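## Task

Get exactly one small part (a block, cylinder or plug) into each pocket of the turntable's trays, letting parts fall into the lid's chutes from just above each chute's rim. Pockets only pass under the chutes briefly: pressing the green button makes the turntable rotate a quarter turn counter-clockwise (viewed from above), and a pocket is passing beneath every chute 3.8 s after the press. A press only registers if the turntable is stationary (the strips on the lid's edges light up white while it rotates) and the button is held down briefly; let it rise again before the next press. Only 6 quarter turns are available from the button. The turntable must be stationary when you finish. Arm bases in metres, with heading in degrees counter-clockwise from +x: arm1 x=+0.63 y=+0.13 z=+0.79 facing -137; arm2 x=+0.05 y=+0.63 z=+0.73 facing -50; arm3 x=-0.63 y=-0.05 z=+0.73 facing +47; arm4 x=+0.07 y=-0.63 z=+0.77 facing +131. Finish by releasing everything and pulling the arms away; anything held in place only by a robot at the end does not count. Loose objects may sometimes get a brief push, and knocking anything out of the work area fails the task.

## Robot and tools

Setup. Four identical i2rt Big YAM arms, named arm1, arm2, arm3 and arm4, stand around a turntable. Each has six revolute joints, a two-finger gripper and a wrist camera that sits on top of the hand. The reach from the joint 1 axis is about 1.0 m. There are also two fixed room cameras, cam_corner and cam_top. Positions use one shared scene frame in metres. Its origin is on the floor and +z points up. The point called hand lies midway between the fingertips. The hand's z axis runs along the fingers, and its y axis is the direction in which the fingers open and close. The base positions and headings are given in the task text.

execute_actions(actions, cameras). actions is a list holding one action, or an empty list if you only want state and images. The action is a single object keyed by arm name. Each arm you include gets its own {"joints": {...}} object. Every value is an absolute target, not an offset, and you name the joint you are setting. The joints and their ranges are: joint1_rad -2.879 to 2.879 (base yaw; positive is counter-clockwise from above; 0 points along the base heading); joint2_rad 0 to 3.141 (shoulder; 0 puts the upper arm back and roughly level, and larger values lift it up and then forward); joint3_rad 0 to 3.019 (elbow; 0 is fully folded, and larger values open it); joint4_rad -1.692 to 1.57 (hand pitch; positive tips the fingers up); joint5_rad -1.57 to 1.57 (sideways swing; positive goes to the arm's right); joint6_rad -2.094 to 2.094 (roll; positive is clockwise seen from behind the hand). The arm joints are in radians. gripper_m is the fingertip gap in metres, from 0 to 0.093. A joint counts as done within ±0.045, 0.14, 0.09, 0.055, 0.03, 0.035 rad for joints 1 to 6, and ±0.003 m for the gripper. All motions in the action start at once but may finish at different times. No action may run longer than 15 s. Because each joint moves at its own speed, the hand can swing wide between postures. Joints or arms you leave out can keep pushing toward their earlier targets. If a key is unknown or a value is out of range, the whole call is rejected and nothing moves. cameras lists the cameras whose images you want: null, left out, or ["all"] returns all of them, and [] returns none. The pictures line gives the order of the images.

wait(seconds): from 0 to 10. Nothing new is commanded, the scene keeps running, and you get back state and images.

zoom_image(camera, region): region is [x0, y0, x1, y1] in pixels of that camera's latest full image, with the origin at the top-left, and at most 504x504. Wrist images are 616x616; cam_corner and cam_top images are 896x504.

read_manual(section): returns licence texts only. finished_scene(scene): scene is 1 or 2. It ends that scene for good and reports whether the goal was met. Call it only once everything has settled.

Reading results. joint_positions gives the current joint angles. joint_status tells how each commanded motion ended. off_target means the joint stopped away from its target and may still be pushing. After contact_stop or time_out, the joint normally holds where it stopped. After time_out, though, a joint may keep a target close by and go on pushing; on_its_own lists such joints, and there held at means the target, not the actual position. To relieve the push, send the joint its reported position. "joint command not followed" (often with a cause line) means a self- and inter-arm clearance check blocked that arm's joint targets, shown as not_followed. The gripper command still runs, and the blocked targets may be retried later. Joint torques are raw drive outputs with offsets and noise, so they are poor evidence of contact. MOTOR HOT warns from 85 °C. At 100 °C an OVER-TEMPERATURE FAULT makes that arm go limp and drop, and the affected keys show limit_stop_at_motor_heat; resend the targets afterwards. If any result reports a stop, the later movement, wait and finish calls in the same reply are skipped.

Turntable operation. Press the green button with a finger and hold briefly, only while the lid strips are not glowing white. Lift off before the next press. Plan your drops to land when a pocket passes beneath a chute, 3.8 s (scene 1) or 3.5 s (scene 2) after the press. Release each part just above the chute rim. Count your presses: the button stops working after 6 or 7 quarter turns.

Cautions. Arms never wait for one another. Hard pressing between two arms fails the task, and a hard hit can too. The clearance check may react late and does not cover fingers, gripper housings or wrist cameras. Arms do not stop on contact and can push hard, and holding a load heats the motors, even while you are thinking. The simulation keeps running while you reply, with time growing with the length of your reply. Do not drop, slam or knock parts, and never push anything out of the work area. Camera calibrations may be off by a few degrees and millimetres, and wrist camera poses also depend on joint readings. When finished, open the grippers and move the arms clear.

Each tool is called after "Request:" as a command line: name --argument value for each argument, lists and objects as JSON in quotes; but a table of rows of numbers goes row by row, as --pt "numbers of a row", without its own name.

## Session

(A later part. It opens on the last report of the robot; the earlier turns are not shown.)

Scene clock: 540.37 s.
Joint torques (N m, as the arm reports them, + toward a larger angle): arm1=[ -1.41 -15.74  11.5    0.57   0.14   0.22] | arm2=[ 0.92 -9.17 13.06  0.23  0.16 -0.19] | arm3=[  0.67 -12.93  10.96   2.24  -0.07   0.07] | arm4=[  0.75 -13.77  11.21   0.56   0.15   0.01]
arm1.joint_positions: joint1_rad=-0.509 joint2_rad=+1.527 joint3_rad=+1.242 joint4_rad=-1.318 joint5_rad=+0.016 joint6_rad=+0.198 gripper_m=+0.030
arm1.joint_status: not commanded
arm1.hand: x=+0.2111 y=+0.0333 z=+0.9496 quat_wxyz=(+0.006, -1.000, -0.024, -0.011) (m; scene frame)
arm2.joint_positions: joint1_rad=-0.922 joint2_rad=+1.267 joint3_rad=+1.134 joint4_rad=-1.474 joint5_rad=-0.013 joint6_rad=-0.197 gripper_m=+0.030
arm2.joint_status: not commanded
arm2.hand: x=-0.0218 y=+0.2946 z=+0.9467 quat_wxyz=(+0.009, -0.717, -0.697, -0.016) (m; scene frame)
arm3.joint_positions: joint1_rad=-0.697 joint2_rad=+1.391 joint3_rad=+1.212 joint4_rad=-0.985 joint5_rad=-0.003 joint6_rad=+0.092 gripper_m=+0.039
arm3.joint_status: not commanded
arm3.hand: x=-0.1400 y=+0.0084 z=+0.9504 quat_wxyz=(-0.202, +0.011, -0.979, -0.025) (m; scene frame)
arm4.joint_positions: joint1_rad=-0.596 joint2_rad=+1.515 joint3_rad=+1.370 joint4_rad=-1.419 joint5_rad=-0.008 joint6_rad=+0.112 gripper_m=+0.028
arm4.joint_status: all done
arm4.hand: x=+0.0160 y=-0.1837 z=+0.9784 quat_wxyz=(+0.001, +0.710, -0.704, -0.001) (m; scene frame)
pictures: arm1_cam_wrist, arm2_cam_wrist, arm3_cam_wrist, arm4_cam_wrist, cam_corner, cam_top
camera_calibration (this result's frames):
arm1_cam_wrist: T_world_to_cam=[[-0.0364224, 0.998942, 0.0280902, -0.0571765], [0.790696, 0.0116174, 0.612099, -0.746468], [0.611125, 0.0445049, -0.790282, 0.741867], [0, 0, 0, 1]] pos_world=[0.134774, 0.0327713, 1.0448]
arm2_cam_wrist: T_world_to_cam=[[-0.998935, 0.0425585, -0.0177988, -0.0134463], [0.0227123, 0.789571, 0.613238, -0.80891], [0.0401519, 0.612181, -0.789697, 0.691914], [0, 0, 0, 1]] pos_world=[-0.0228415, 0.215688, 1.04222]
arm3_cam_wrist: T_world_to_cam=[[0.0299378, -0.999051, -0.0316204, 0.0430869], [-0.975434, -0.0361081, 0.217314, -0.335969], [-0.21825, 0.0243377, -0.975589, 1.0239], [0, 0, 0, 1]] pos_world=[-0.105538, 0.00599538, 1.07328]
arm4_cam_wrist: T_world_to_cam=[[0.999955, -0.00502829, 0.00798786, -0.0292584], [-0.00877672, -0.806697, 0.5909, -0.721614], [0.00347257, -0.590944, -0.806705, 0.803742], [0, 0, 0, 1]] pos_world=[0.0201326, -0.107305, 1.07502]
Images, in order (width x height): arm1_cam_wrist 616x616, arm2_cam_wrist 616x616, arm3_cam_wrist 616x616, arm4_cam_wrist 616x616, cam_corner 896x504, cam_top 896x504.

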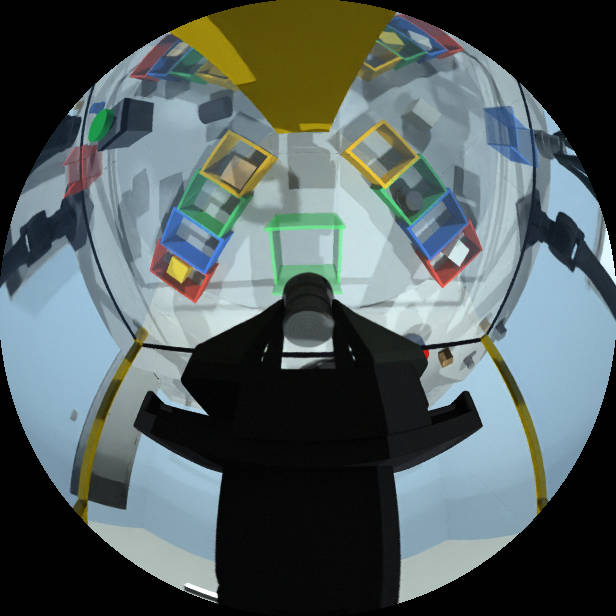

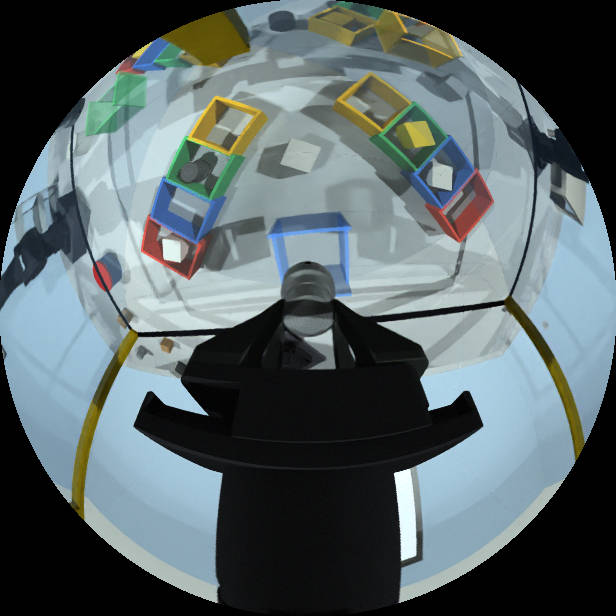

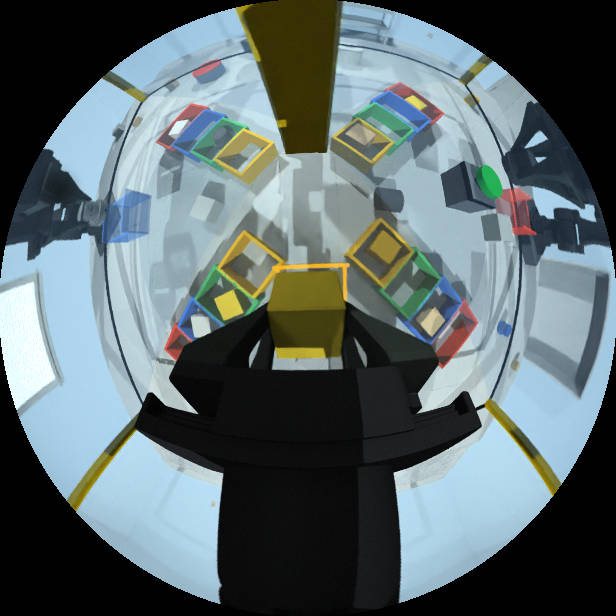

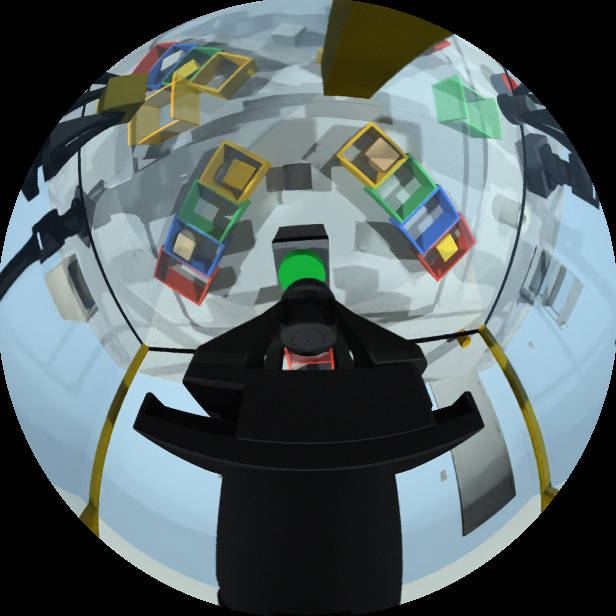

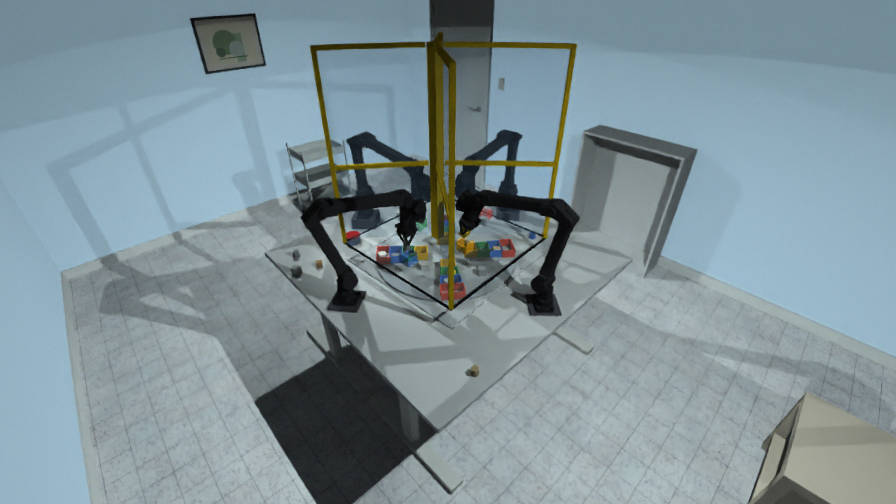

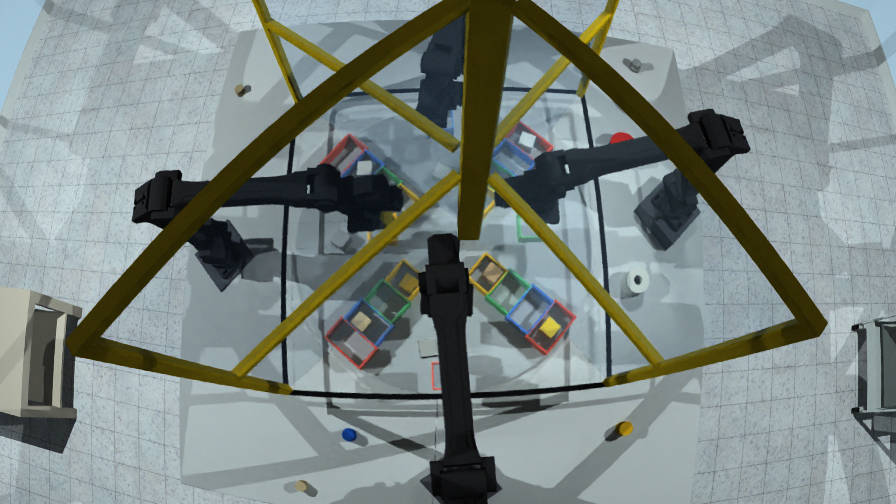

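Request:
execute_actions --actions '[{"arm4":{"joints":{"joint2_rad":1.635}}}]' --cameras '[]'

Request:
wait --seconds 0.3

Request:
execute_actions --actions '[{"arm4":{"joints":{"joint2_rad":1.42}}}]' --cameras '[]'

Request:
execute_actions --actions '[{"arm4":{"joints":{"joint1_rad":-0.556,"joint2_rad":1.15,"joint3_rad":0.97,"joint4_rad":-1.355}}}]' --cameras '[]'

Request:
wait --seconds 0.3

Request:
execute_actions --actions '[{"arm1":{"joints":{"gripper_m":0.075}},"arm2":{"joints":{"gripper_m":0.075}},"arm3":{"joints":{"gripper_m":0.075}},"arm4":{"joints":{"gripper_m":0.075}}}]' --cameras '[]'

Request:
execute_actions --actions '[{"arm1":{"joints":{"joint2_rad":0.9,"joint3_rad":0.95,"joint4_rad":-1.6,"joint6_rad":0}},"arm2":{"joints":{"joint2_rad":0.9,"joint3_rad":1.0,"joint4_rad":-1.65,"joint6_rad":0}},"arm3":{"joints":{"joint2_rad":0.9,"joint3_rad":1.02,"joint4_rad":-1.65,"joint6_rad":0}},"arm4":{"joints":{"joint2_rad":0.9,"joint3_rad":0.99,"joint4_rad":-1.6,"joint6_rad":0}}}]' --cameras '["cam_top","cam_corner"]'

Scene clock: 553.53 s.
Joint torques (N m, as the arm reports them, + toward a larger angle): arm1=[ -1.41 -15.7   11.53   0.55   0.15   0.22] | arm2=[ 0.7  -9.22 13.06  0.26  0.13 -0.2 ] | arm3=[  0.62 -12.76  10.97   2.22  -0.08   0.07] | arm4=[  1.2  -12.29   9.48   0.64   0.18   0.  ]
arm1.joint_positions: joint1_rad=-0.509 joint2_rad=+1.527 joint3_rad=+1.242 joint4_rad=-1.318 joint5_rad=+0.016 joint6_rad=+0.198 gripper_m=+0.030
arm1.joint_status: not commanded
arm1.hand: x=+0.2111 y=+0.0333 z=+0.9496 quat_wxyz=(+0.006, -1.000, -0.024, -0.011) (m; scene frame)
arm2.joint_positions: joint1_rad=-0.922 joint2_rad=+1.267 joint3_rad=+1.134 joint4_rad=-1.474 joint5_rad=-0.013 joint6_rad=-0.197 gripper_m=+0.030
arm2.joint_status: not commanded
arm2.hand: x=-0.0218 y=+0.2946 z=+0.9467 quat_wxyz=(+0.009, -0.717, -0.697, -0.016) (m; scene frame)
arm3.joint_positions: joint1_rad=-0.697 joint2_rad=+1.391 joint3_rad=+1.212 joint4_rad=-0.985 joint5_rad=-0.003 joint6_rad=+0.092 gripper_m=+0.039
arm3.joint_status: not commanded
arm3.hand: x=-0.1400 y=+0.0084 z=+0.9504 quat_wxyz=(-0.202, +0.011, -0.979, -0.025) (m; scene frame)
arm4.joint_positions: joint1_rad=-0.597 joint2_rad=+1.617 joint3_rad=+1.389 joint4_rad=-1.427 joint5_rad=-0.009 joint6_rad=+0.112 gripper_m=+0.028
arm4.joint_status: all done
arm4.hand: x=+0.0154 y=-0.1738 z=+0.9413 quat_wxyz=(+0.030, +0.708, -0.704, +0.035) (m; scene frame)
pictures: none
No camera images: the call's "cameras" was empty. Leave "cameras" out to get every camera's image.

Scene clock: 553.83 s.
Joint torques (N m, as the arm reports them, + toward a larger angle): arm1=[ -1.45 -15.68  11.51   0.57   0.14   0.23] | arm2=[ 0.75 -9.49 13.06  0.23  0.15 -0.17] | arm3=[  0.89 -12.96  11.05   2.2   -0.09   0.07] | arm4=[  0.7  -12.28   9.58   0.79   0.18   0.03]
arm1.joint_positions: joint1_rad=-0.509 joint2_rad=+1.527 joint3_rad=+1.242 joint4_rad=-1.318 joint5_rad=+0.016 joint6_rad=+0.198 gripper_m=+0.030
arm1.joint_status: not commanded
arm1.hand: x=+0.2111 y=+0.0333 z=+0.9496 quat_wxyz=(+0.006, -1.000, -0.024, -0.011) (m; scene frame)
arm2.joint_positions: joint1_rad=-0.922 joint2_rad=+1.267 joint3_rad=+1.134 joint4_rad=-1.474 joint5_rad=-0.013 joint6_rad=-0.197 gripper_m=+0.030
arm2.joint_status: not commanded
arm2.hand: x=-0.0218 y=+0.2946 z=+0.9467 quat_wxyz=(+0.009, -0.717, -0.697, -0.016) (m; scene frame)
arm3.joint_positions: joint1_rad=-0.697 joint2_rad=+1.391 joint3_rad=+1.212 joint4_rad=-0.985 joint5_rad=-0.003 joint6_rad=+0.092 gripper_m=+0.039
arm3.joint_status: not commanded
arm3.hand: x=-0.1400 y=+0.0084 z=+0.9504 quat_wxyz=(-0.202, +0.011, -0.979, -0.025) (m; scene frame)
arm4.joint_positions: joint1_rad=-0.597 joint2_rad=+1.617 joint3_rad=+1.389 joint4_rad=-1.427 joint5_rad=-0.009 joint6_rad=+0.112 gripper_m=+0.028
arm4.joint_status: all done
arm4.hand: x=+0.0154 y=-0.1738 z=+0.9413 quat_wxyz=(+0.030, +0.708, -0.704, +0.035) (m; scene frame)
wait: 0.30 s; at rest by 0.27 s
pictures: arm1_cam_wrist, arm2_cam_wrist, arm3_cam_wrist, arm4_cam_wrist, cam_corner, cam_top
camera_calibration (this result's frames):
arm1_cam_wrist: T_world_to_cam=[[-0.0364224, 0.998942, 0.0280902, -0.0571765], [0.790696, 0.0116174, 0.612099, -0.746468], [0.611125, 0.0445049, -0.790282, 0.741867], [0, 0, 0, 1]] pos_world=[0.134774, 0.0327713, 1.0448]
arm2_cam_wrist: T_world_to_cam=[[-0.998935, 0.0425585, -0.0177988, -0.0134463], [0.0227123, 0.789571, 0.613238, -0.80891], [0.0401519, 0.612181, -0.789697, 0.691914], [0, 0, 0, 1]] pos_world=[-0.0228415, 0.215688, 1.04222]
arm3_cam_wrist: T_world_to_cam=[[0.0299378, -0.999051, -0.0316204, 0.0430869], [-0.975434, -0.0361081, 0.217314, -0.335969], [-0.21825, 0.0243377, -0.975589, 1.0239], [0, 0, 0, 1]] pos_world=[-0.105538, 0.00599538, 1.07328]
arm4_cam_wrist: T_world_to_cam=[[0.999806, -0.00539635, 0.0189379, -0.0387268], [-0.0165779, -0.749682, 0.661591, -0.748167], [0.0106272, -0.661777, -0.749626, 0.713526], [0, 0, 0, 1]] pos_world=[0.0187334, -0.0889015, 1.03059]
Images, in order (width x height): arm1_cam_wrist 616x616, arm2_cam_wrist 616x616, arm3_cam_wrist 616x616, arm4_cam_wrist 616x616, cam_corner 896x504, cam_top 896x504.

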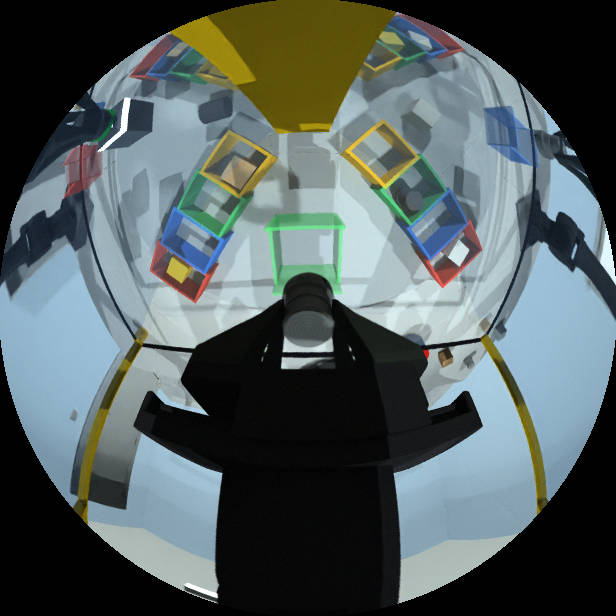

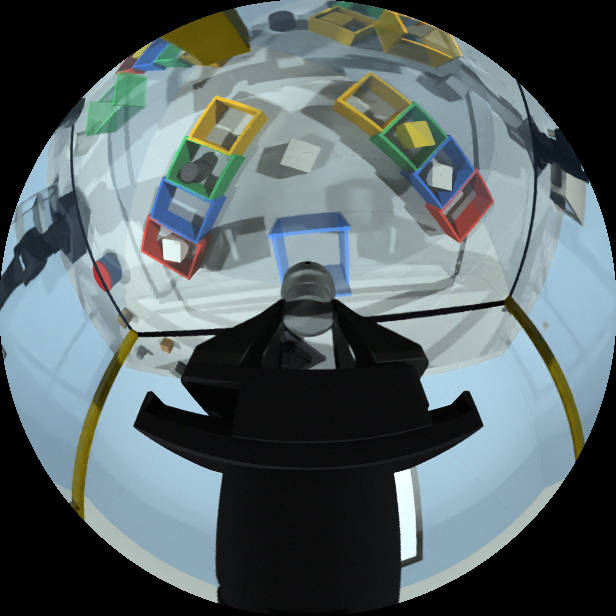

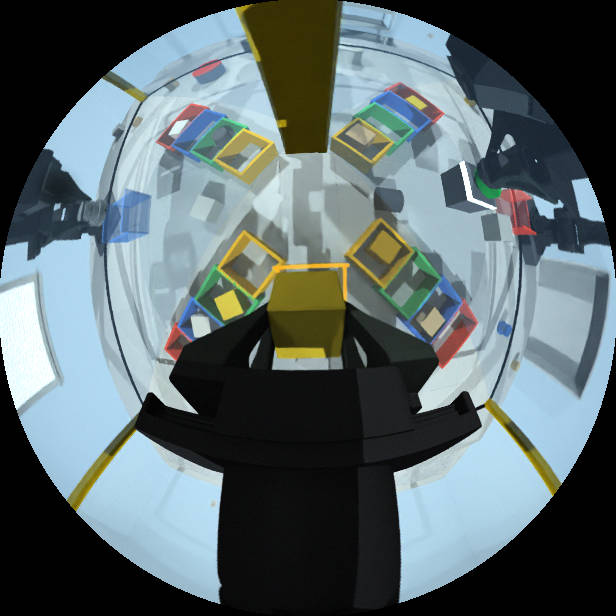

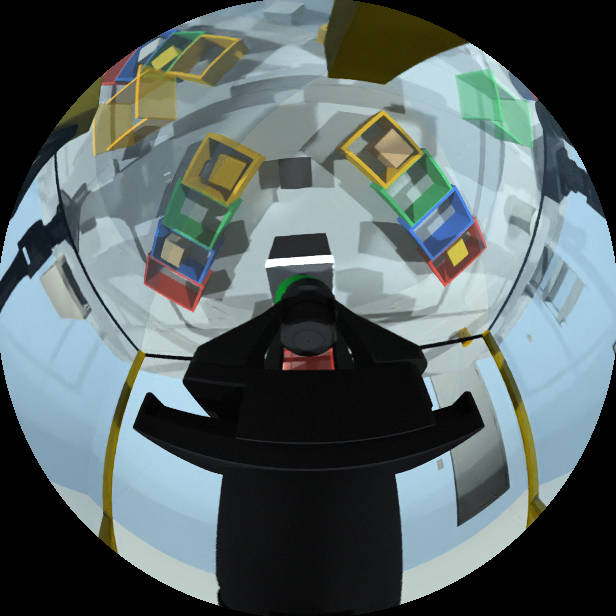

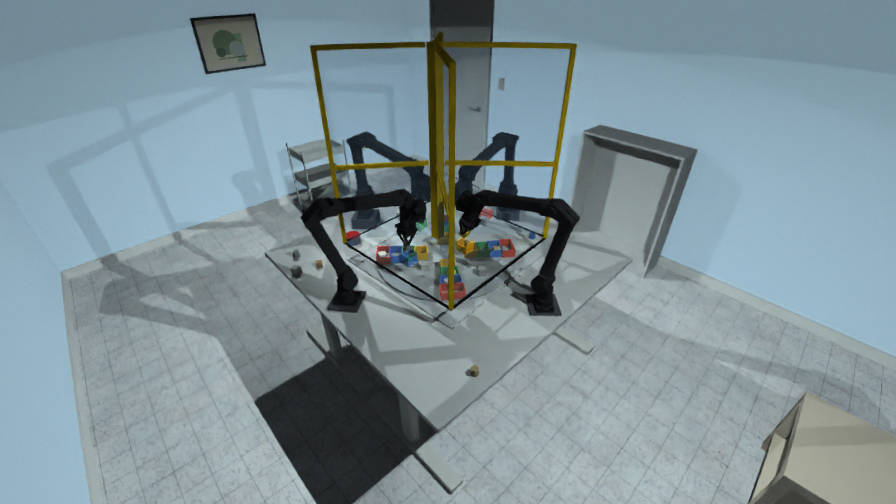

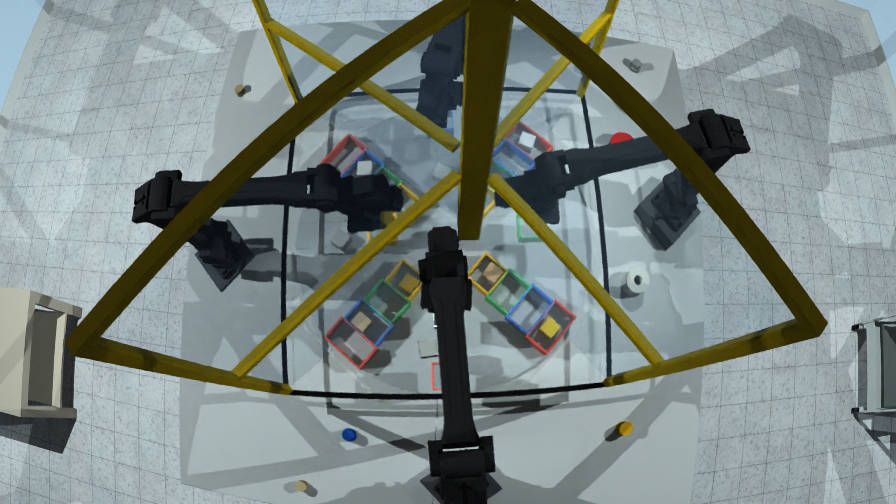

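Scene clock: 555.07 s.
Joint torques (N m, as the arm reports them, + toward a larger angle): arm1=[ -1.31 -15.64  11.53   0.56   0.14   0.22] | arm2=[ 0.92 -9.07 13.09  0.25  0.16 -0.2 ] | arm3=[  1.03 -12.47  11.05   2.25  -0.04   0.05] | arm4=[  0.8  -11.46  10.22   0.93   0.16   0.01]
arm1.joint_positions: joint1_rad=-0.509 joint2_rad=+1.527 joint3_rad=+1.242 joint4_rad=-1.318 joint5_rad=+0.016 joint6_rad=+0.198 gripper_m=+0.030
arm1.joint_status: not commanded
arm1.hand: x=+0.2111 y=+0.0333 z=+0.9496 quat_wxyz=(+0.006, -1.000, -0.024, -0.011) (m; scene frame)
arm2.joint_positions: joint1_rad=-0.922 joint2_rad=+1.267 joint3_rad=+1.134 joint4_rad=-1.474 joint5_rad=-0.013 joint6_rad=-0.197 gripper_m=+0.030
arm2.joint_status: not commanded
arm2.hand: x=-0.0218 y=+0.2946 z=+0.9467 quat_wxyz=(+0.009, -0.717, -0.697, -0.016) (m; scene frame)
arm3.joint_positions: joint1_rad=-0.697 joint2_rad=+1.391 joint3_rad=+1.212 joint4_rad=-0.985 joint5_rad=-0.003 joint6_rad=+0.092 gripper_m=+0.039
arm3.joint_status: not commanded
arm3.hand: x=-0.1400 y=+0.0084 z=+0.9504 quat_wxyz=(-0.202, +0.011, -0.979, -0.025) (m; scene frame)
arm4.joint_positions: joint1_rad=-0.597 joint2_rad=+1.420 joint3_rad=+1.389 joint4_rad=-1.422 joint5_rad=-0.009 joint6_rad=+0.112 gripper_m=+0.028
arm4.joint_status: all done
arm4.hand: x=+0.0168 y=-0.1888 z=+1.0262 quat_wxyz=(-0.033, +0.709, -0.703, -0.045) (m; scene frame)
pictures: none
No camera images: the call's "cameras" was empty. Leave "cameras" out to get every camera's image.

Scene clock: 556.27 s.
Joint torques (N m, as the arm reports them, + toward a larger angle): arm1=[ -1.44 -15.65  11.51   0.56   0.14   0.23] | arm2=[ 0.95 -9.34 13.09  0.26  0.13 -0.19] | arm3=[  0.89 -12.88  10.96   2.27  -0.04   0.08] | arm4=[ 0.49 -6.96  8.25  0.46  0.18  0.02]
arm1.joint_positions: joint1_rad=-0.509 joint2_rad=+1.527 joint3_rad=+1.242 joint4_rad=-1.318 joint5_rad=+0.016 joint6_rad=+0.198 gripper_m=+0.030
arm1.joint_status: not commanded
arm1.hand: x=+0.2111 y=+0.0333 z=+0.9496 quat_wxyz=(+0.006, -1.000, -0.024, -0.011) (m; scene frame)
arm2.joint_positions: joint1_rad=-0.922 joint2_rad=+1.267 joint3_rad=+1.134 joint4_rad=-1.474 joint5_rad=-0.013 joint6_rad=-0.197 gripper_m=+0.030
arm2.joint_status: not commanded
arm2.hand: x=-0.0218 y=+0.2946 z=+0.9467 quat_wxyz=(+0.009, -0.717, -0.697, -0.016) (m; scene frame)
arm3.joint_positions: joint1_rad=-0.697 joint2_rad=+1.391 joint3_rad=+1.212 joint4_rad=-0.985 joint5_rad=-0.003 joint6_rad=+0.092 gripper_m=+0.039
arm3.joint_status: not commanded
arm3.hand: x=-0.1400 y=+0.0084 z=+0.9504 quat_wxyz=(-0.202, +0.011, -0.979, -0.025) (m; scene frame)
arm4.joint_positions: joint1_rad=-0.556 joint2_rad=+1.153 joint3_rad=+0.962 joint4_rad=-1.364 joint5_rad=-0.009 joint6_rad=+0.112 gripper_m=+0.028
arm4.joint_status: all done
arm4.hand: x=+0.0202 y=-0.3237 z=+0.9540 quat_wxyz=(-0.001, +0.724, -0.690, -0.005) (m; scene frame)
pictures: none
No camera images: the call's "cameras" was empty. Leave "cameras" out to get every camera's image.

Scene clock: 556.57 s.
Joint torques (N m, as the arm reports them, + toward a larger angle): arm1=[ -1.4  -15.73  11.53   0.57   0.15   0.22] | arm2=[ 0.67 -9.37 13.05  0.27  0.16 -0.18] | arm3=[  1.32 -13.07  11.04   2.18  -0.06   0.08] | arm4=[ 0.39 -7.25  8.    0.62  0.15  0.01]
arm1.joint_positions: joint1_rad=-0.509 joint2_rad=+1.527 joint3_rad=+1.242 joint4_rad=-1.318 joint5_rad=+0.016 joint6_rad=+0.198 gripper_m=+0.030
arm1.joint_status: not commanded
arm1.hand: x=+0.2111 y=+0.0333 z=+0.9496 quat_wxyz=(+0.006, -1.000, -0.024, -0.011) (m; scene frame)
arm2.joint_positions: joint1_rad=-0.922 joint2_rad=+1.267 joint3_rad=+1.134 joint4_rad=-1.474 joint5_rad=-0.013 joint6_rad=-0.197 gripper_m=+0.030
arm2.joint_status: not commanded
arm2.hand: x=-0.0218 y=+0.2946 z=+0.9467 quat_wxyz=(+0.009, -0.717, -0.697, -0.016) (m; scene frame)
arm3.joint_positions: joint1_rad=-0.697 joint2_rad=+1.391 joint3_rad=+1.212 joint4_rad=-0.985 joint5_rad=-0.003 joint6_rad=+0.092 gripper_m=+0.039
arm3.joint_status: not commanded
arm3.hand: x=-0.1400 y=+0.0084 z=+0.9504 quat_wxyz=(-0.202, +0.011, -0.979, -0.025) (m; scene frame)
arm4.joint_positions: joint1_rad=-0.556 joint2_rad=+1.153 joint3_rad=+0.962 joint4_rad=-1.364 joint5_rad=-0.009 joint6_rad=+0.112 gripper_m=+0.028
arm4.joint_status: all done
arm4.hand: x=+0.0202 y=-0.3237 z=+0.9540 quat_wxyz=(-0.001, +0.724, -0.690, -0.005) (m; scene frame)
wait: 0.30 s; at rest by 0.27 s
pictures: arm1_cam_wrist, arm2_cam_wrist, arm3_cam_wrist, arm4_cam_wrist, cam_corner, cam_top
camera_calibration (this result's frames):
arm1_cam_wrist: T_world_to_cam=[[-0.0364224, 0.998942, 0.0280902, -0.0571765], [0.790696, 0.0116174, 0.612099, -0.746468], [0.611125, 0.0445049, -0.790282, 0.741867], [0, 0, 0, 1]] pos_world=[0.134774, 0.0327713, 1.0448]
arm2_cam_wrist: T_world_to_cam=[[-0.998935, 0.0425585, -0.0177988, -0.0134463], [0.0227123, 0.789571, 0.613238, -0.80891], [0.0401519, 0.612181, -0.789697, 0.691914], [0, 0, 0, 1]] pos_world=[-0.0228415, 0.215688, 1.04222]
arm3_cam_wrist: T_world_to_cam=[[0.0299378, -0.999051, -0.0316204, 0.0430869], [-0.975434, -0.0361081, 0.217314, -0.335969], [-0.21825, 0.0243377, -0.975589, 1.0239], [0, 0, 0, 1]] pos_world=[-0.105538, 0.00599538, 1.07328]
arm4_cam_wrist: T_world_to_cam=[[0.999354, 0.03538, 0.00626906, -0.0192726], [0.0250588, -0.811312, 0.584076, -0.815746], [0.0257508, -0.583542, -0.811675, 0.707947], [0, 0, 0, 1]] pos_world=[0.0214716, -0.248026, 1.0512]
Images, in order (width x height): arm1_cam_wrist 616x616, arm2_cam_wrist 616x616, arm3_cam_wrist 616x616, arm4_cam_wrist 616x616, cam_corner 896x504, cam_top 896x504.

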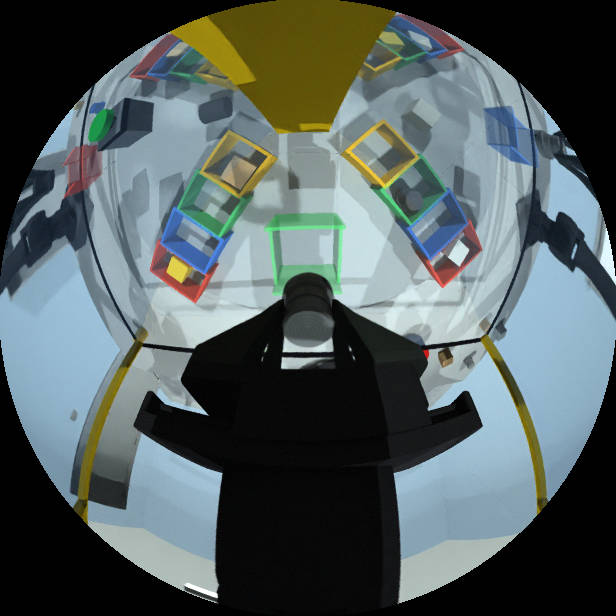

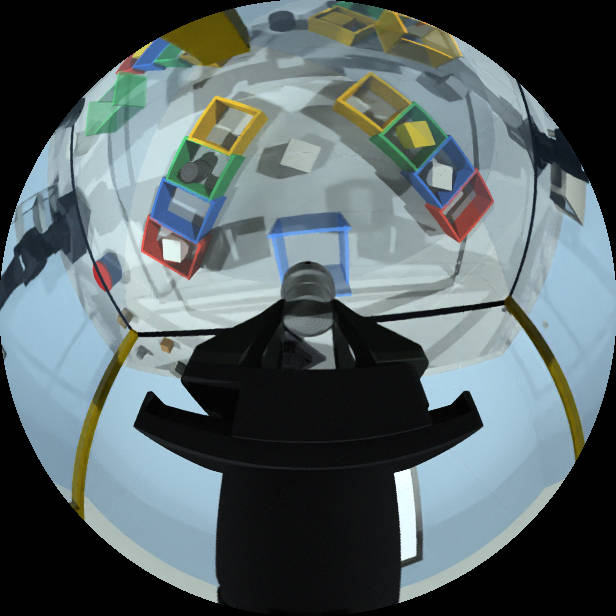

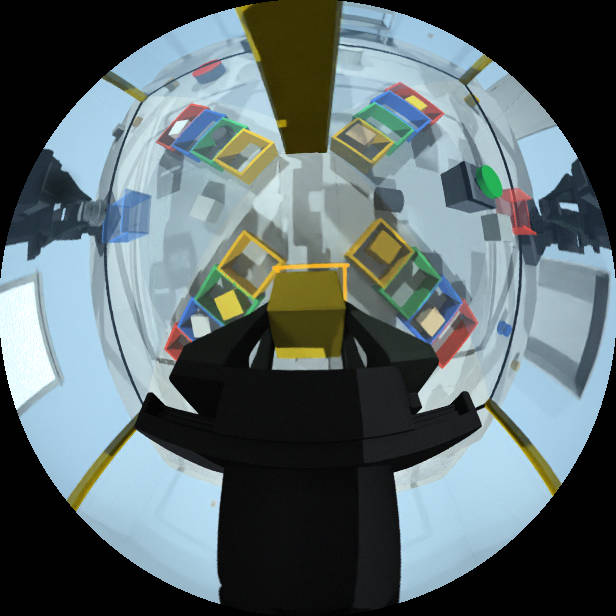

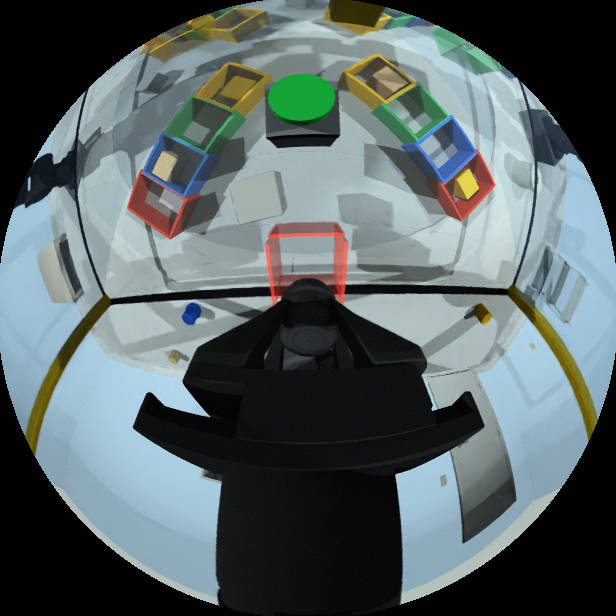

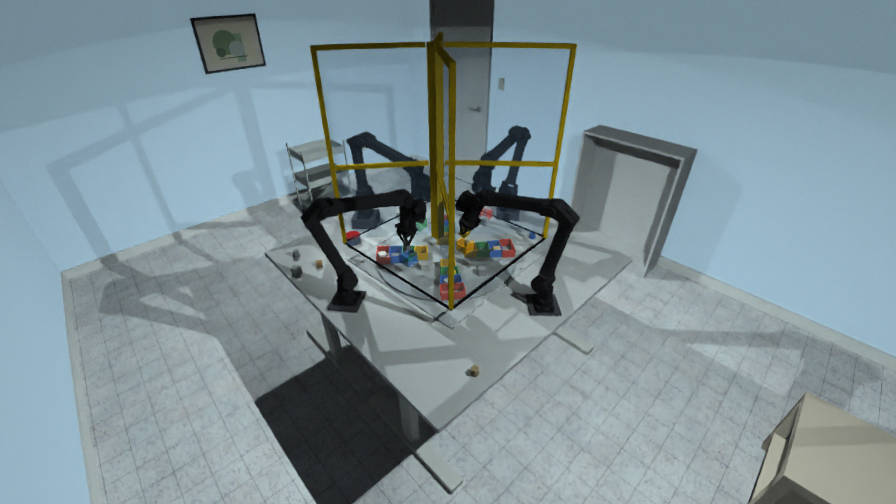

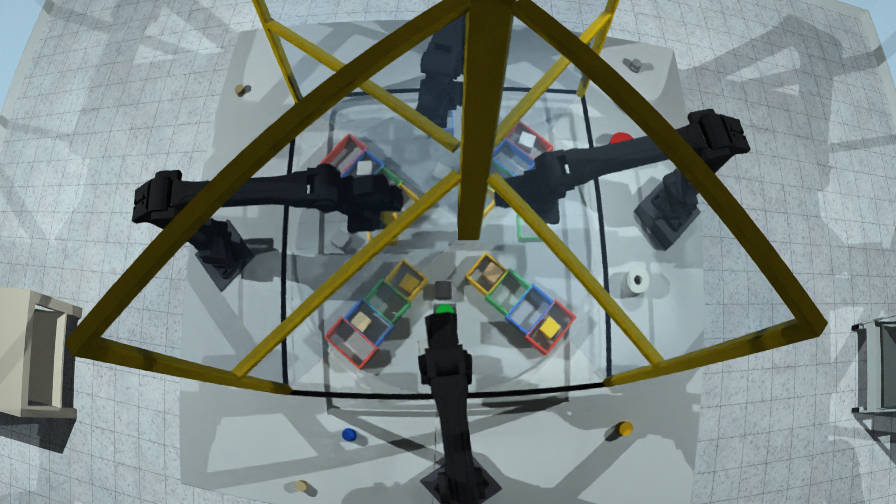

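Scene clock: 557.23 s.
Joint torques (N m, as the arm reports them, + toward a larger angle): arm1=[ -1.39 -15.56  11.5    0.57   0.15   0.23] | arm2=[ 0.75 -9.05 13.1   0.29  0.14 -0.18] | arm3=[  1.03 -12.77  11.15   2.23  -0.07   0.1 ] | arm4=[ 1.04 -7.77  8.07  0.6   0.14  0.04]
arm1.joint_positions: joint1_rad=-0.509 joint2_rad=+1.524 joint3_rad=+1.242 joint4_rad=-1.318 joint5_rad=+0.016 joint6_rad=+0.198 gripper_m=+0.075
arm1.joint_status: all done
arm1.hand: x=+0.2112 y=+0.0333 z=+0.9505 quat_wxyz=(+0.005, -1.000, -0.024, -0.010) (m; scene frame)
arm2.joint_positions: joint1_rad=-0.922 joint2_rad=+1.267 joint3_rad=+1.134 joint4_rad=-1.474 joint5_rad=-0.013 joint6_rad=-0.197 gripper_m=+0.075
arm2.joint_status: all done
arm2.hand: x=-0.0218 y=+0.2946 z=+0.9467 quat_wxyz=(+0.009, -0.717, -0.697, -0.016) (m; scene frame)
arm3.joint_positions: joint1_rad=-0.697 joint2_rad=+1.391 joint3_rad=+1.212 joint4_rad=-0.985 joint5_rad=-0.003 joint6_rad=+0.092 gripper_m=+0.075
arm3.joint_status: all done
arm3.hand: x=-0.1400 y=+0.0084 z=+0.9504 quat_wxyz=(-0.202, +0.011, -0.979, -0.025) (m; scene frame)
arm4.joint_positions: joint1_rad=-0.556 joint2_rad=+1.153 joint3_rad=+0.962 joint4_rad=-1.364 joint5_rad=-0.009 joint6_rad=+0.112 gripper_m=+0.075
arm4.joint_status: all done
arm4.hand: x=+0.0202 y=-0.3237 z=+0.9540 quat_wxyz=(-0.001, +0.724, -0.690, -0.005) (m; scene frame)
pictures: none
No camera images: the call's "cameras" was empty. Leave "cameras" out to get every camera's image.

Scene clock: 558.60 s.
Joint torques (N m, as the arm reports them, + toward a larger angle): arm1=[-1.53 -1.91  9.54 -0.17  0.12 -0.02] | arm2=[ 0.82 -2.73  9.27  0.08  0.16  0.15] | arm3=[ 0.85 -2.81  8.11  0.14 -0.07 -0.07] | arm4=[ 0.14 -3.62  9.74 -0.31  0.18 -0.22]
arm1.joint_positions: joint1_rad=-0.509 joint2_rad=+0.891 joint3_rad=+0.948 joint4_rad=-1.589 joint5_rad=+0.016 joint6_rad=+0.013 gripper_m=+0.075
arm1.joint_status: all done
arm1.hand: x=+0.4098 y=+0.0838 z=+1.0330 quat_wxyz=(+0.000, -0.993, -0.115, +0.024) (m; scene frame)
arm2.joint_positions: joint1_rad=-0.922 joint2_rad=+0.884 joint3_rad=+1.004 joint4_rad=-1.646 joint5_rad=-0.013 joint6_rad=-0.014 gripper_m=+0.075
arm2.joint_status: all done
arm2.hand: x=+0.0053 y=+0.4101 z=+0.9972 quat_wxyz=(-0.014, -0.778, -0.628, +0.017) (m; scene frame)
arm3.joint_positions: joint1_rad=-0.697 joint2_rad=+0.895 joint3_rad=+1.020 joint4_rad=-1.637 joint5_rad=-0.003 joint6_rad=+0.009 gripper_m=+0.075
arm3.joint_status: all done
arm3.hand: x=-0.4012 y=-0.0222 z=+0.9986 quat_wxyz=(-0.031, +0.053, -0.998, -0.006) (m; scene frame)
arm4.joint_positions: joint1_rad=-0.556 joint2_rad=+0.896 joint3_rad=+0.962 joint4_rad=-1.589 joint5_rad=-0.009 joint6_rad=+0.010 gripper_m=+0.075
arm4.joint_status: all done
arm4.hand: x=+0.0323 y=-0.4004 z=+1.0171 quat_wxyz=(-0.012, +0.758, -0.652, -0.017) (m; scene frame)
pictures: cam_corner, cam_top
Images, in order (width x height): cam_corner 896x504, cam_top 896x504.

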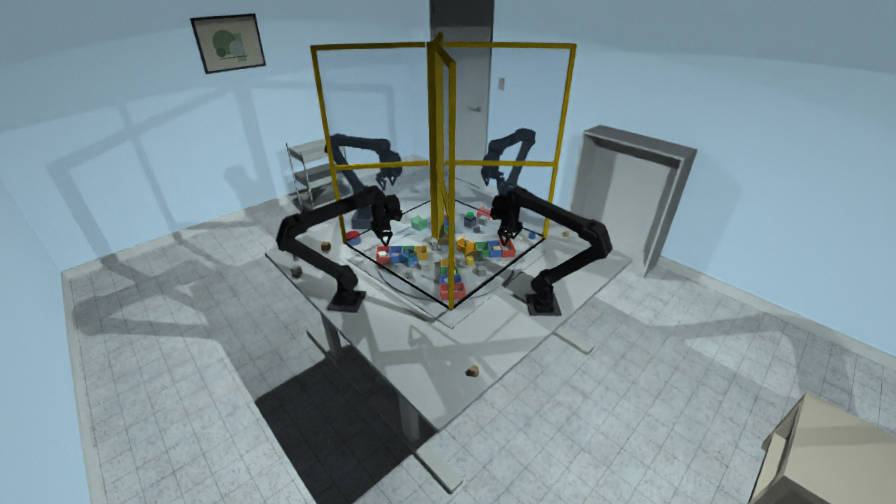

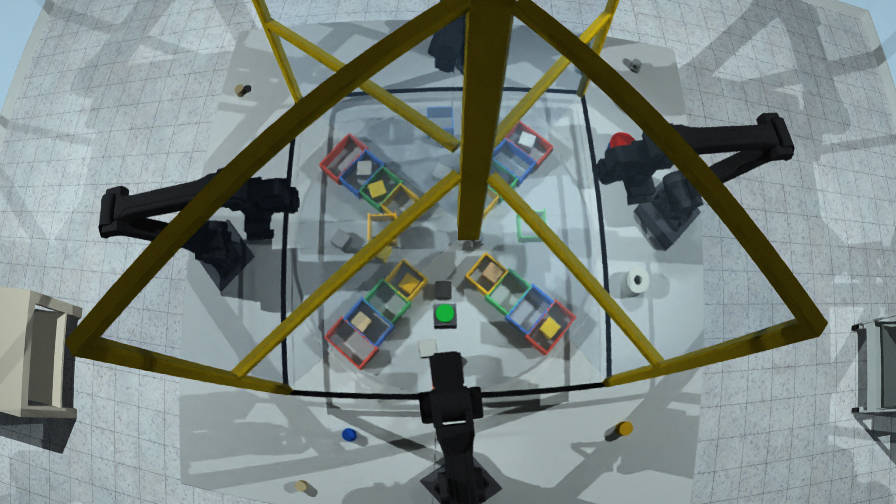

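Request:
execute_actions --actions '[{"arm1":{"joints":{"joint1_rad":0.615}},"arm2":{"joints":{"joint1_rad":0.878}},"arm3":{"joints":{"joint1_rad":0.866}},"arm4":{"joints":{"joint1_rad":0.48}}}]' --cameras '[]'

Request:
execute_actions --actions '[{"arm1":{"joints":{"joint2_rad":2.0,"joint3_rad":1.685,"joint4_rad":-1.195}},"arm2":{"joints":{"joint2_rad":1.83,"joint3_rad":1.54,"joint4_rad":-1.23}},"arm3":{"joints":{"joint2_rad":1.81,"joint3_rad":1.515,"joint4_rad":-1.22}},"arm4":{"joints":{"joint2_rad":1.316,"joint3_rad":0.781,"joint4_rad":-1.01}}}]'

Scene clock: 579.00 s.
Joint torques (N m, as the arm reports them, + toward a larger angle): arm1=[-0.07 -2.17  9.53 -0.14  0.14 -0.01] | arm2=[ 1.1  -2.96  9.26  0.06  0.17  0.12] | arm3=[ 2.58 -2.91  7.92  0.02 -0.01 -0.07] | arm4=[ 1.1  -3.02  9.73 -0.49  0.13 -0.19]
arm1.joint_positions: joint1_rad=+0.606 joint2_rad=+0.893 joint3_rad=+0.948 joint4_rad=-1.589 joint5_rad=+0.016 joint6_rad=+0.012 gripper_m=+0.075
arm1.joint_status: all done
arm1.hand: x=+0.5801 y=-0.0862 z=+1.0337 quat_wxyz=(-0.008, -0.781, -0.623, +0.025) (m; scene frame)
arm2.joint_positions: joint1_rad=+0.874 joint2_rad=+0.888 joint3_rad=+1.004 joint4_rad=-1.646 joint5_rad=-0.013 joint6_rad=-0.012 gripper_m=+0.075
arm2.joint_status: all done
arm2.hand: x=+0.2788 y=+0.6308 z=+0.9943 quat_wxyz=(-0.015, +0.006, -1.000, -0.008) (m; scene frame)
arm3.joint_positions: joint1_rad=+0.858 joint2_rad=+0.898 joint3_rad=+1.020 joint4_rad=-1.637 joint5_rad=-0.004 joint6_rad=+0.008 gripper_m=+0.075
arm3.joint_status: all done
arm3.hand: x=-0.6543 y=+0.1816 z=+0.9982 quat_wxyz=(-0.020, +0.738, -0.674, -0.023) (m; scene frame)
arm4.joint_positions: joint1_rad=+0.477 joint2_rad=+0.896 joint3_rad=+0.962 joint4_rad=-1.589 joint5_rad=-0.009 joint6_rad=+0.009 gripper_m=+0.075
arm4.joint_status: all done
arm4.hand: x=-0.1452 y=-0.5441 z=+1.0170 quat_wxyz=(+0.002, +0.981, -0.192, -0.021) (m; scene frame)
pictures: none
No camera images: the call's "cameras" was empty. Leave "cameras" out to get every camera's image.

Scene clock: 580.80 s.
Joint torques (N m, as the arm reports them, + toward a larger angle): arm1=[ -0.01 -23.25  12.67   0.55   0.13   0.  ] | arm2=[  1.09 -17.17  12.55   0.23   0.16   0.12] | arm3=[  2.32 -18.86   9.94   0.89   0.03  -0.06] | arm4=[ 0.75 -8.85  7.07  0.69  0.15 -0.18]
arm1.joint_positions: joint1_rad=+0.606 joint2_rad=+2.019 joint3_rad=+1.635 joint4_rad=-1.202 joint5_rad=+0.016 joint6_rad=+0.012 gripper_m=+0.075
arm1.joint_status: all done
arm1.hand: x=+0.5014 y=-0.4501 z=+0.8482 quat_wxyz=(+0.008, -0.782, -0.624, +0.005) (m; scene frame)
arm2.joint_positions: joint1_rad=+0.874 joint2_rad=+1.848 joint3_rad=+1.499 joint4_rad=-1.233 joint5_rad=-0.013 joint6_rad=-0.012 gripper_m=+0.075
arm2.joint_status: all done
arm2.hand: x=+0.5992 y=+0.6309 z=+0.8250 quat_wxyz=(+0.011, +0.005, -1.000, -0.008) (m; scene frame)
arm3.joint_positions: joint1_rad=+0.858 joint2_rad=+1.819 joint3_rad=+1.481 joint4_rad=-1.228 joint5_rad=-0.004 joint6_rad=+0.008 gripper_m=+0.075
arm3.joint_status: all done
arm3.hand: x=-0.6845 y=+0.4913 z=+0.8379 quat_wxyz=(-0.003, +0.739, -0.674, -0.003) (m; scene frame)
arm4.joint_positions: joint1_rad=+0.477 joint2_rad=+1.324 joint3_rad=+0.773 joint4_rad=-1.025 joint5_rad=-0.009 joint6_rad=+0.009 gripper_m=+0.075
arm4.joint_status: all done
arm4.hand: x=-0.2264 y=-0.5126 z=+0.8367 quat_wxyz=(+0.007, +0.981, -0.192, +0.004) (m; scene frame)
pictures: arm1_cam_wrist, arm2_cam_wrist, arm3_cam_wrist, arm4_cam_wrist, cam_corner, cam_top
camera_calibration (this result's frames):
arm1_cam_wrist: T_world_to_cam=[[-0.971875, 0.232773, 0.0357186, 0.556816], [0.207695, 0.775726, 0.595913, -0.258351], [0.111005, 0.586571, -0.802255, 1.01074], [0, 0, 0, 1]] pos_world=[0.482617, -0.522072, 0.944936]
arm2_cam_wrist: T_world_to_cam=[[-0.0027447, -0.999694, -0.0245997, 0.656601], [-0.798394, -0.0126216, 0.602003, -0.00655943], [-0.602129, 0.0212926, -0.798115, 1.12959], [0, 0, 0, 1]] pos_world=[0.676722, 0.632266, 0.921641]
arm3_cam_wrist: T_world_to_cam=[[0.995475, 0.0942242, 0.0123403, 0.625199], [0.0696425, -0.811716, 0.579886, -0.0325657], [0.0646561, -0.576402, -0.814604, 1.13753], [0, 0, 0, 1]] pos_world=[-0.69365, 0.570331, 0.937804]
arm4_cam_wrist: T_world_to_cam=[[0.389174, 0.921164, -0.000583002, 0.556195], [0.737182, -0.311065, 0.599834, -0.489815], [0.552364, -0.233869, -0.800124, 0.797721], [0, 0, 0, 1]] pos_world=[-0.296006, -0.478148, 0.932408]
Images, in order (width x height): arm1_cam_wrist 616x616, arm2_cam_wrist 616x616, arm3_cam_wrist 616x616, arm4_cam_wrist 616x616, cam_corner 896x504, cam_top 896x504.

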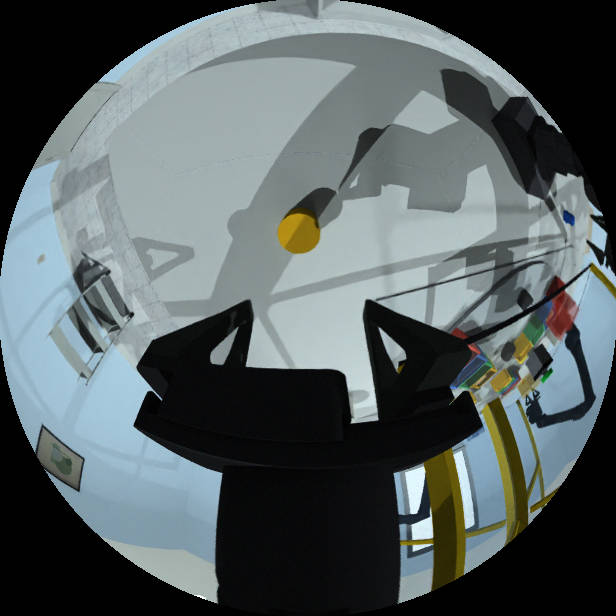

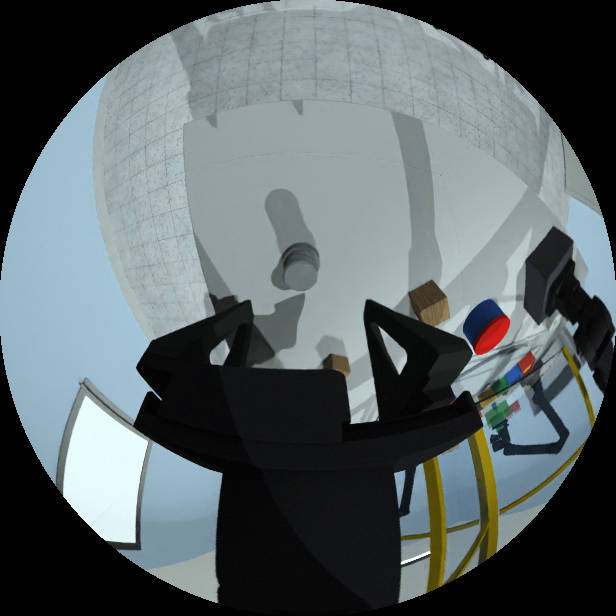

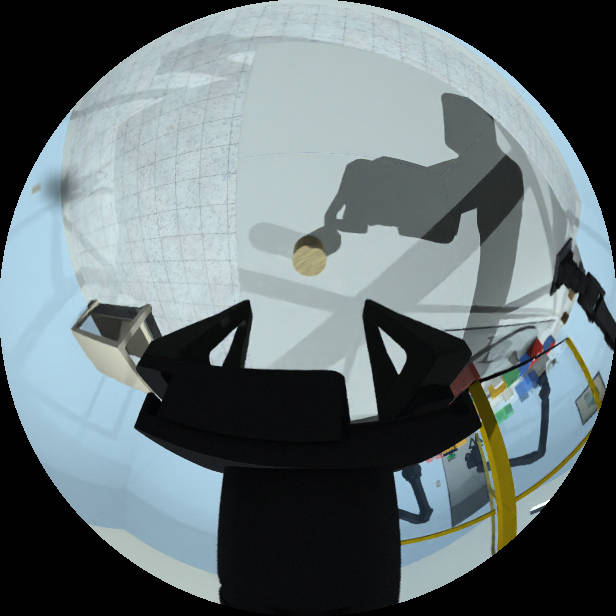

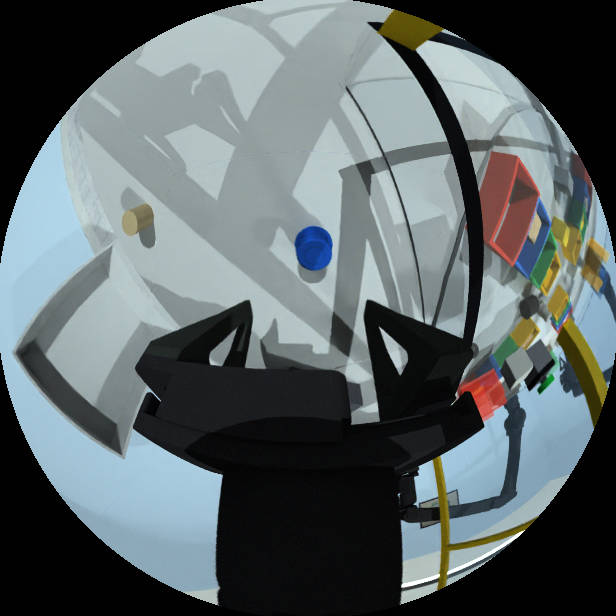

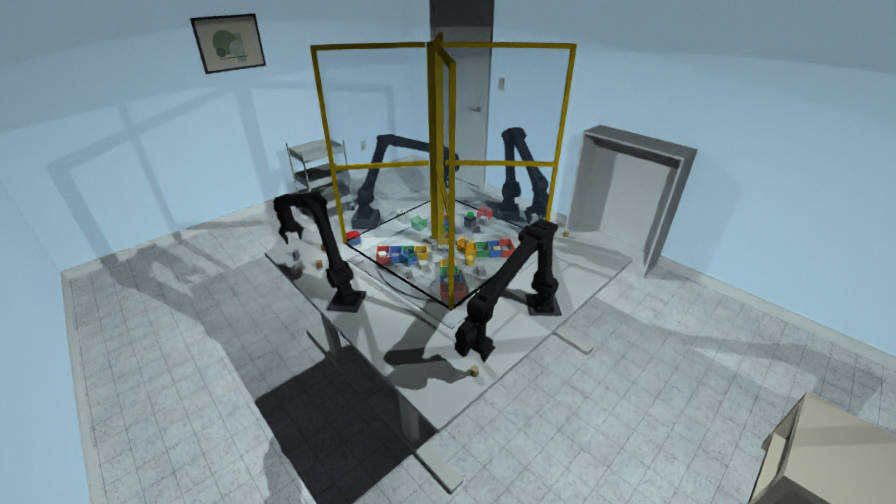

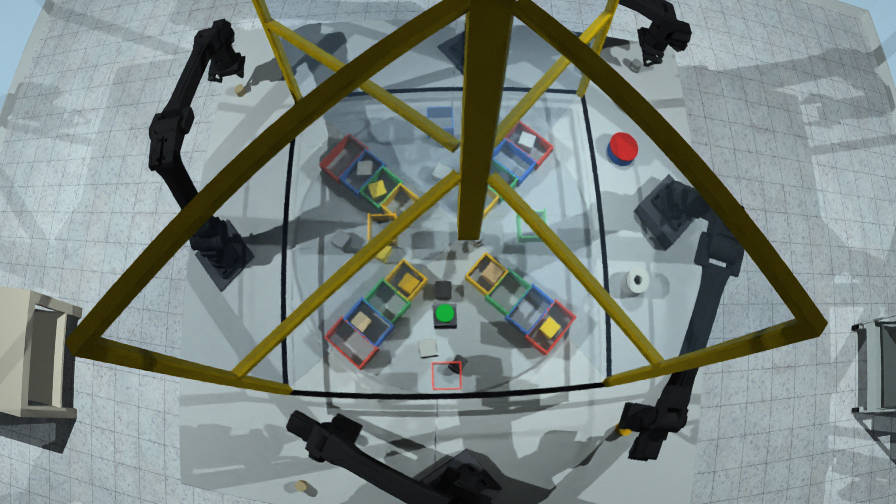

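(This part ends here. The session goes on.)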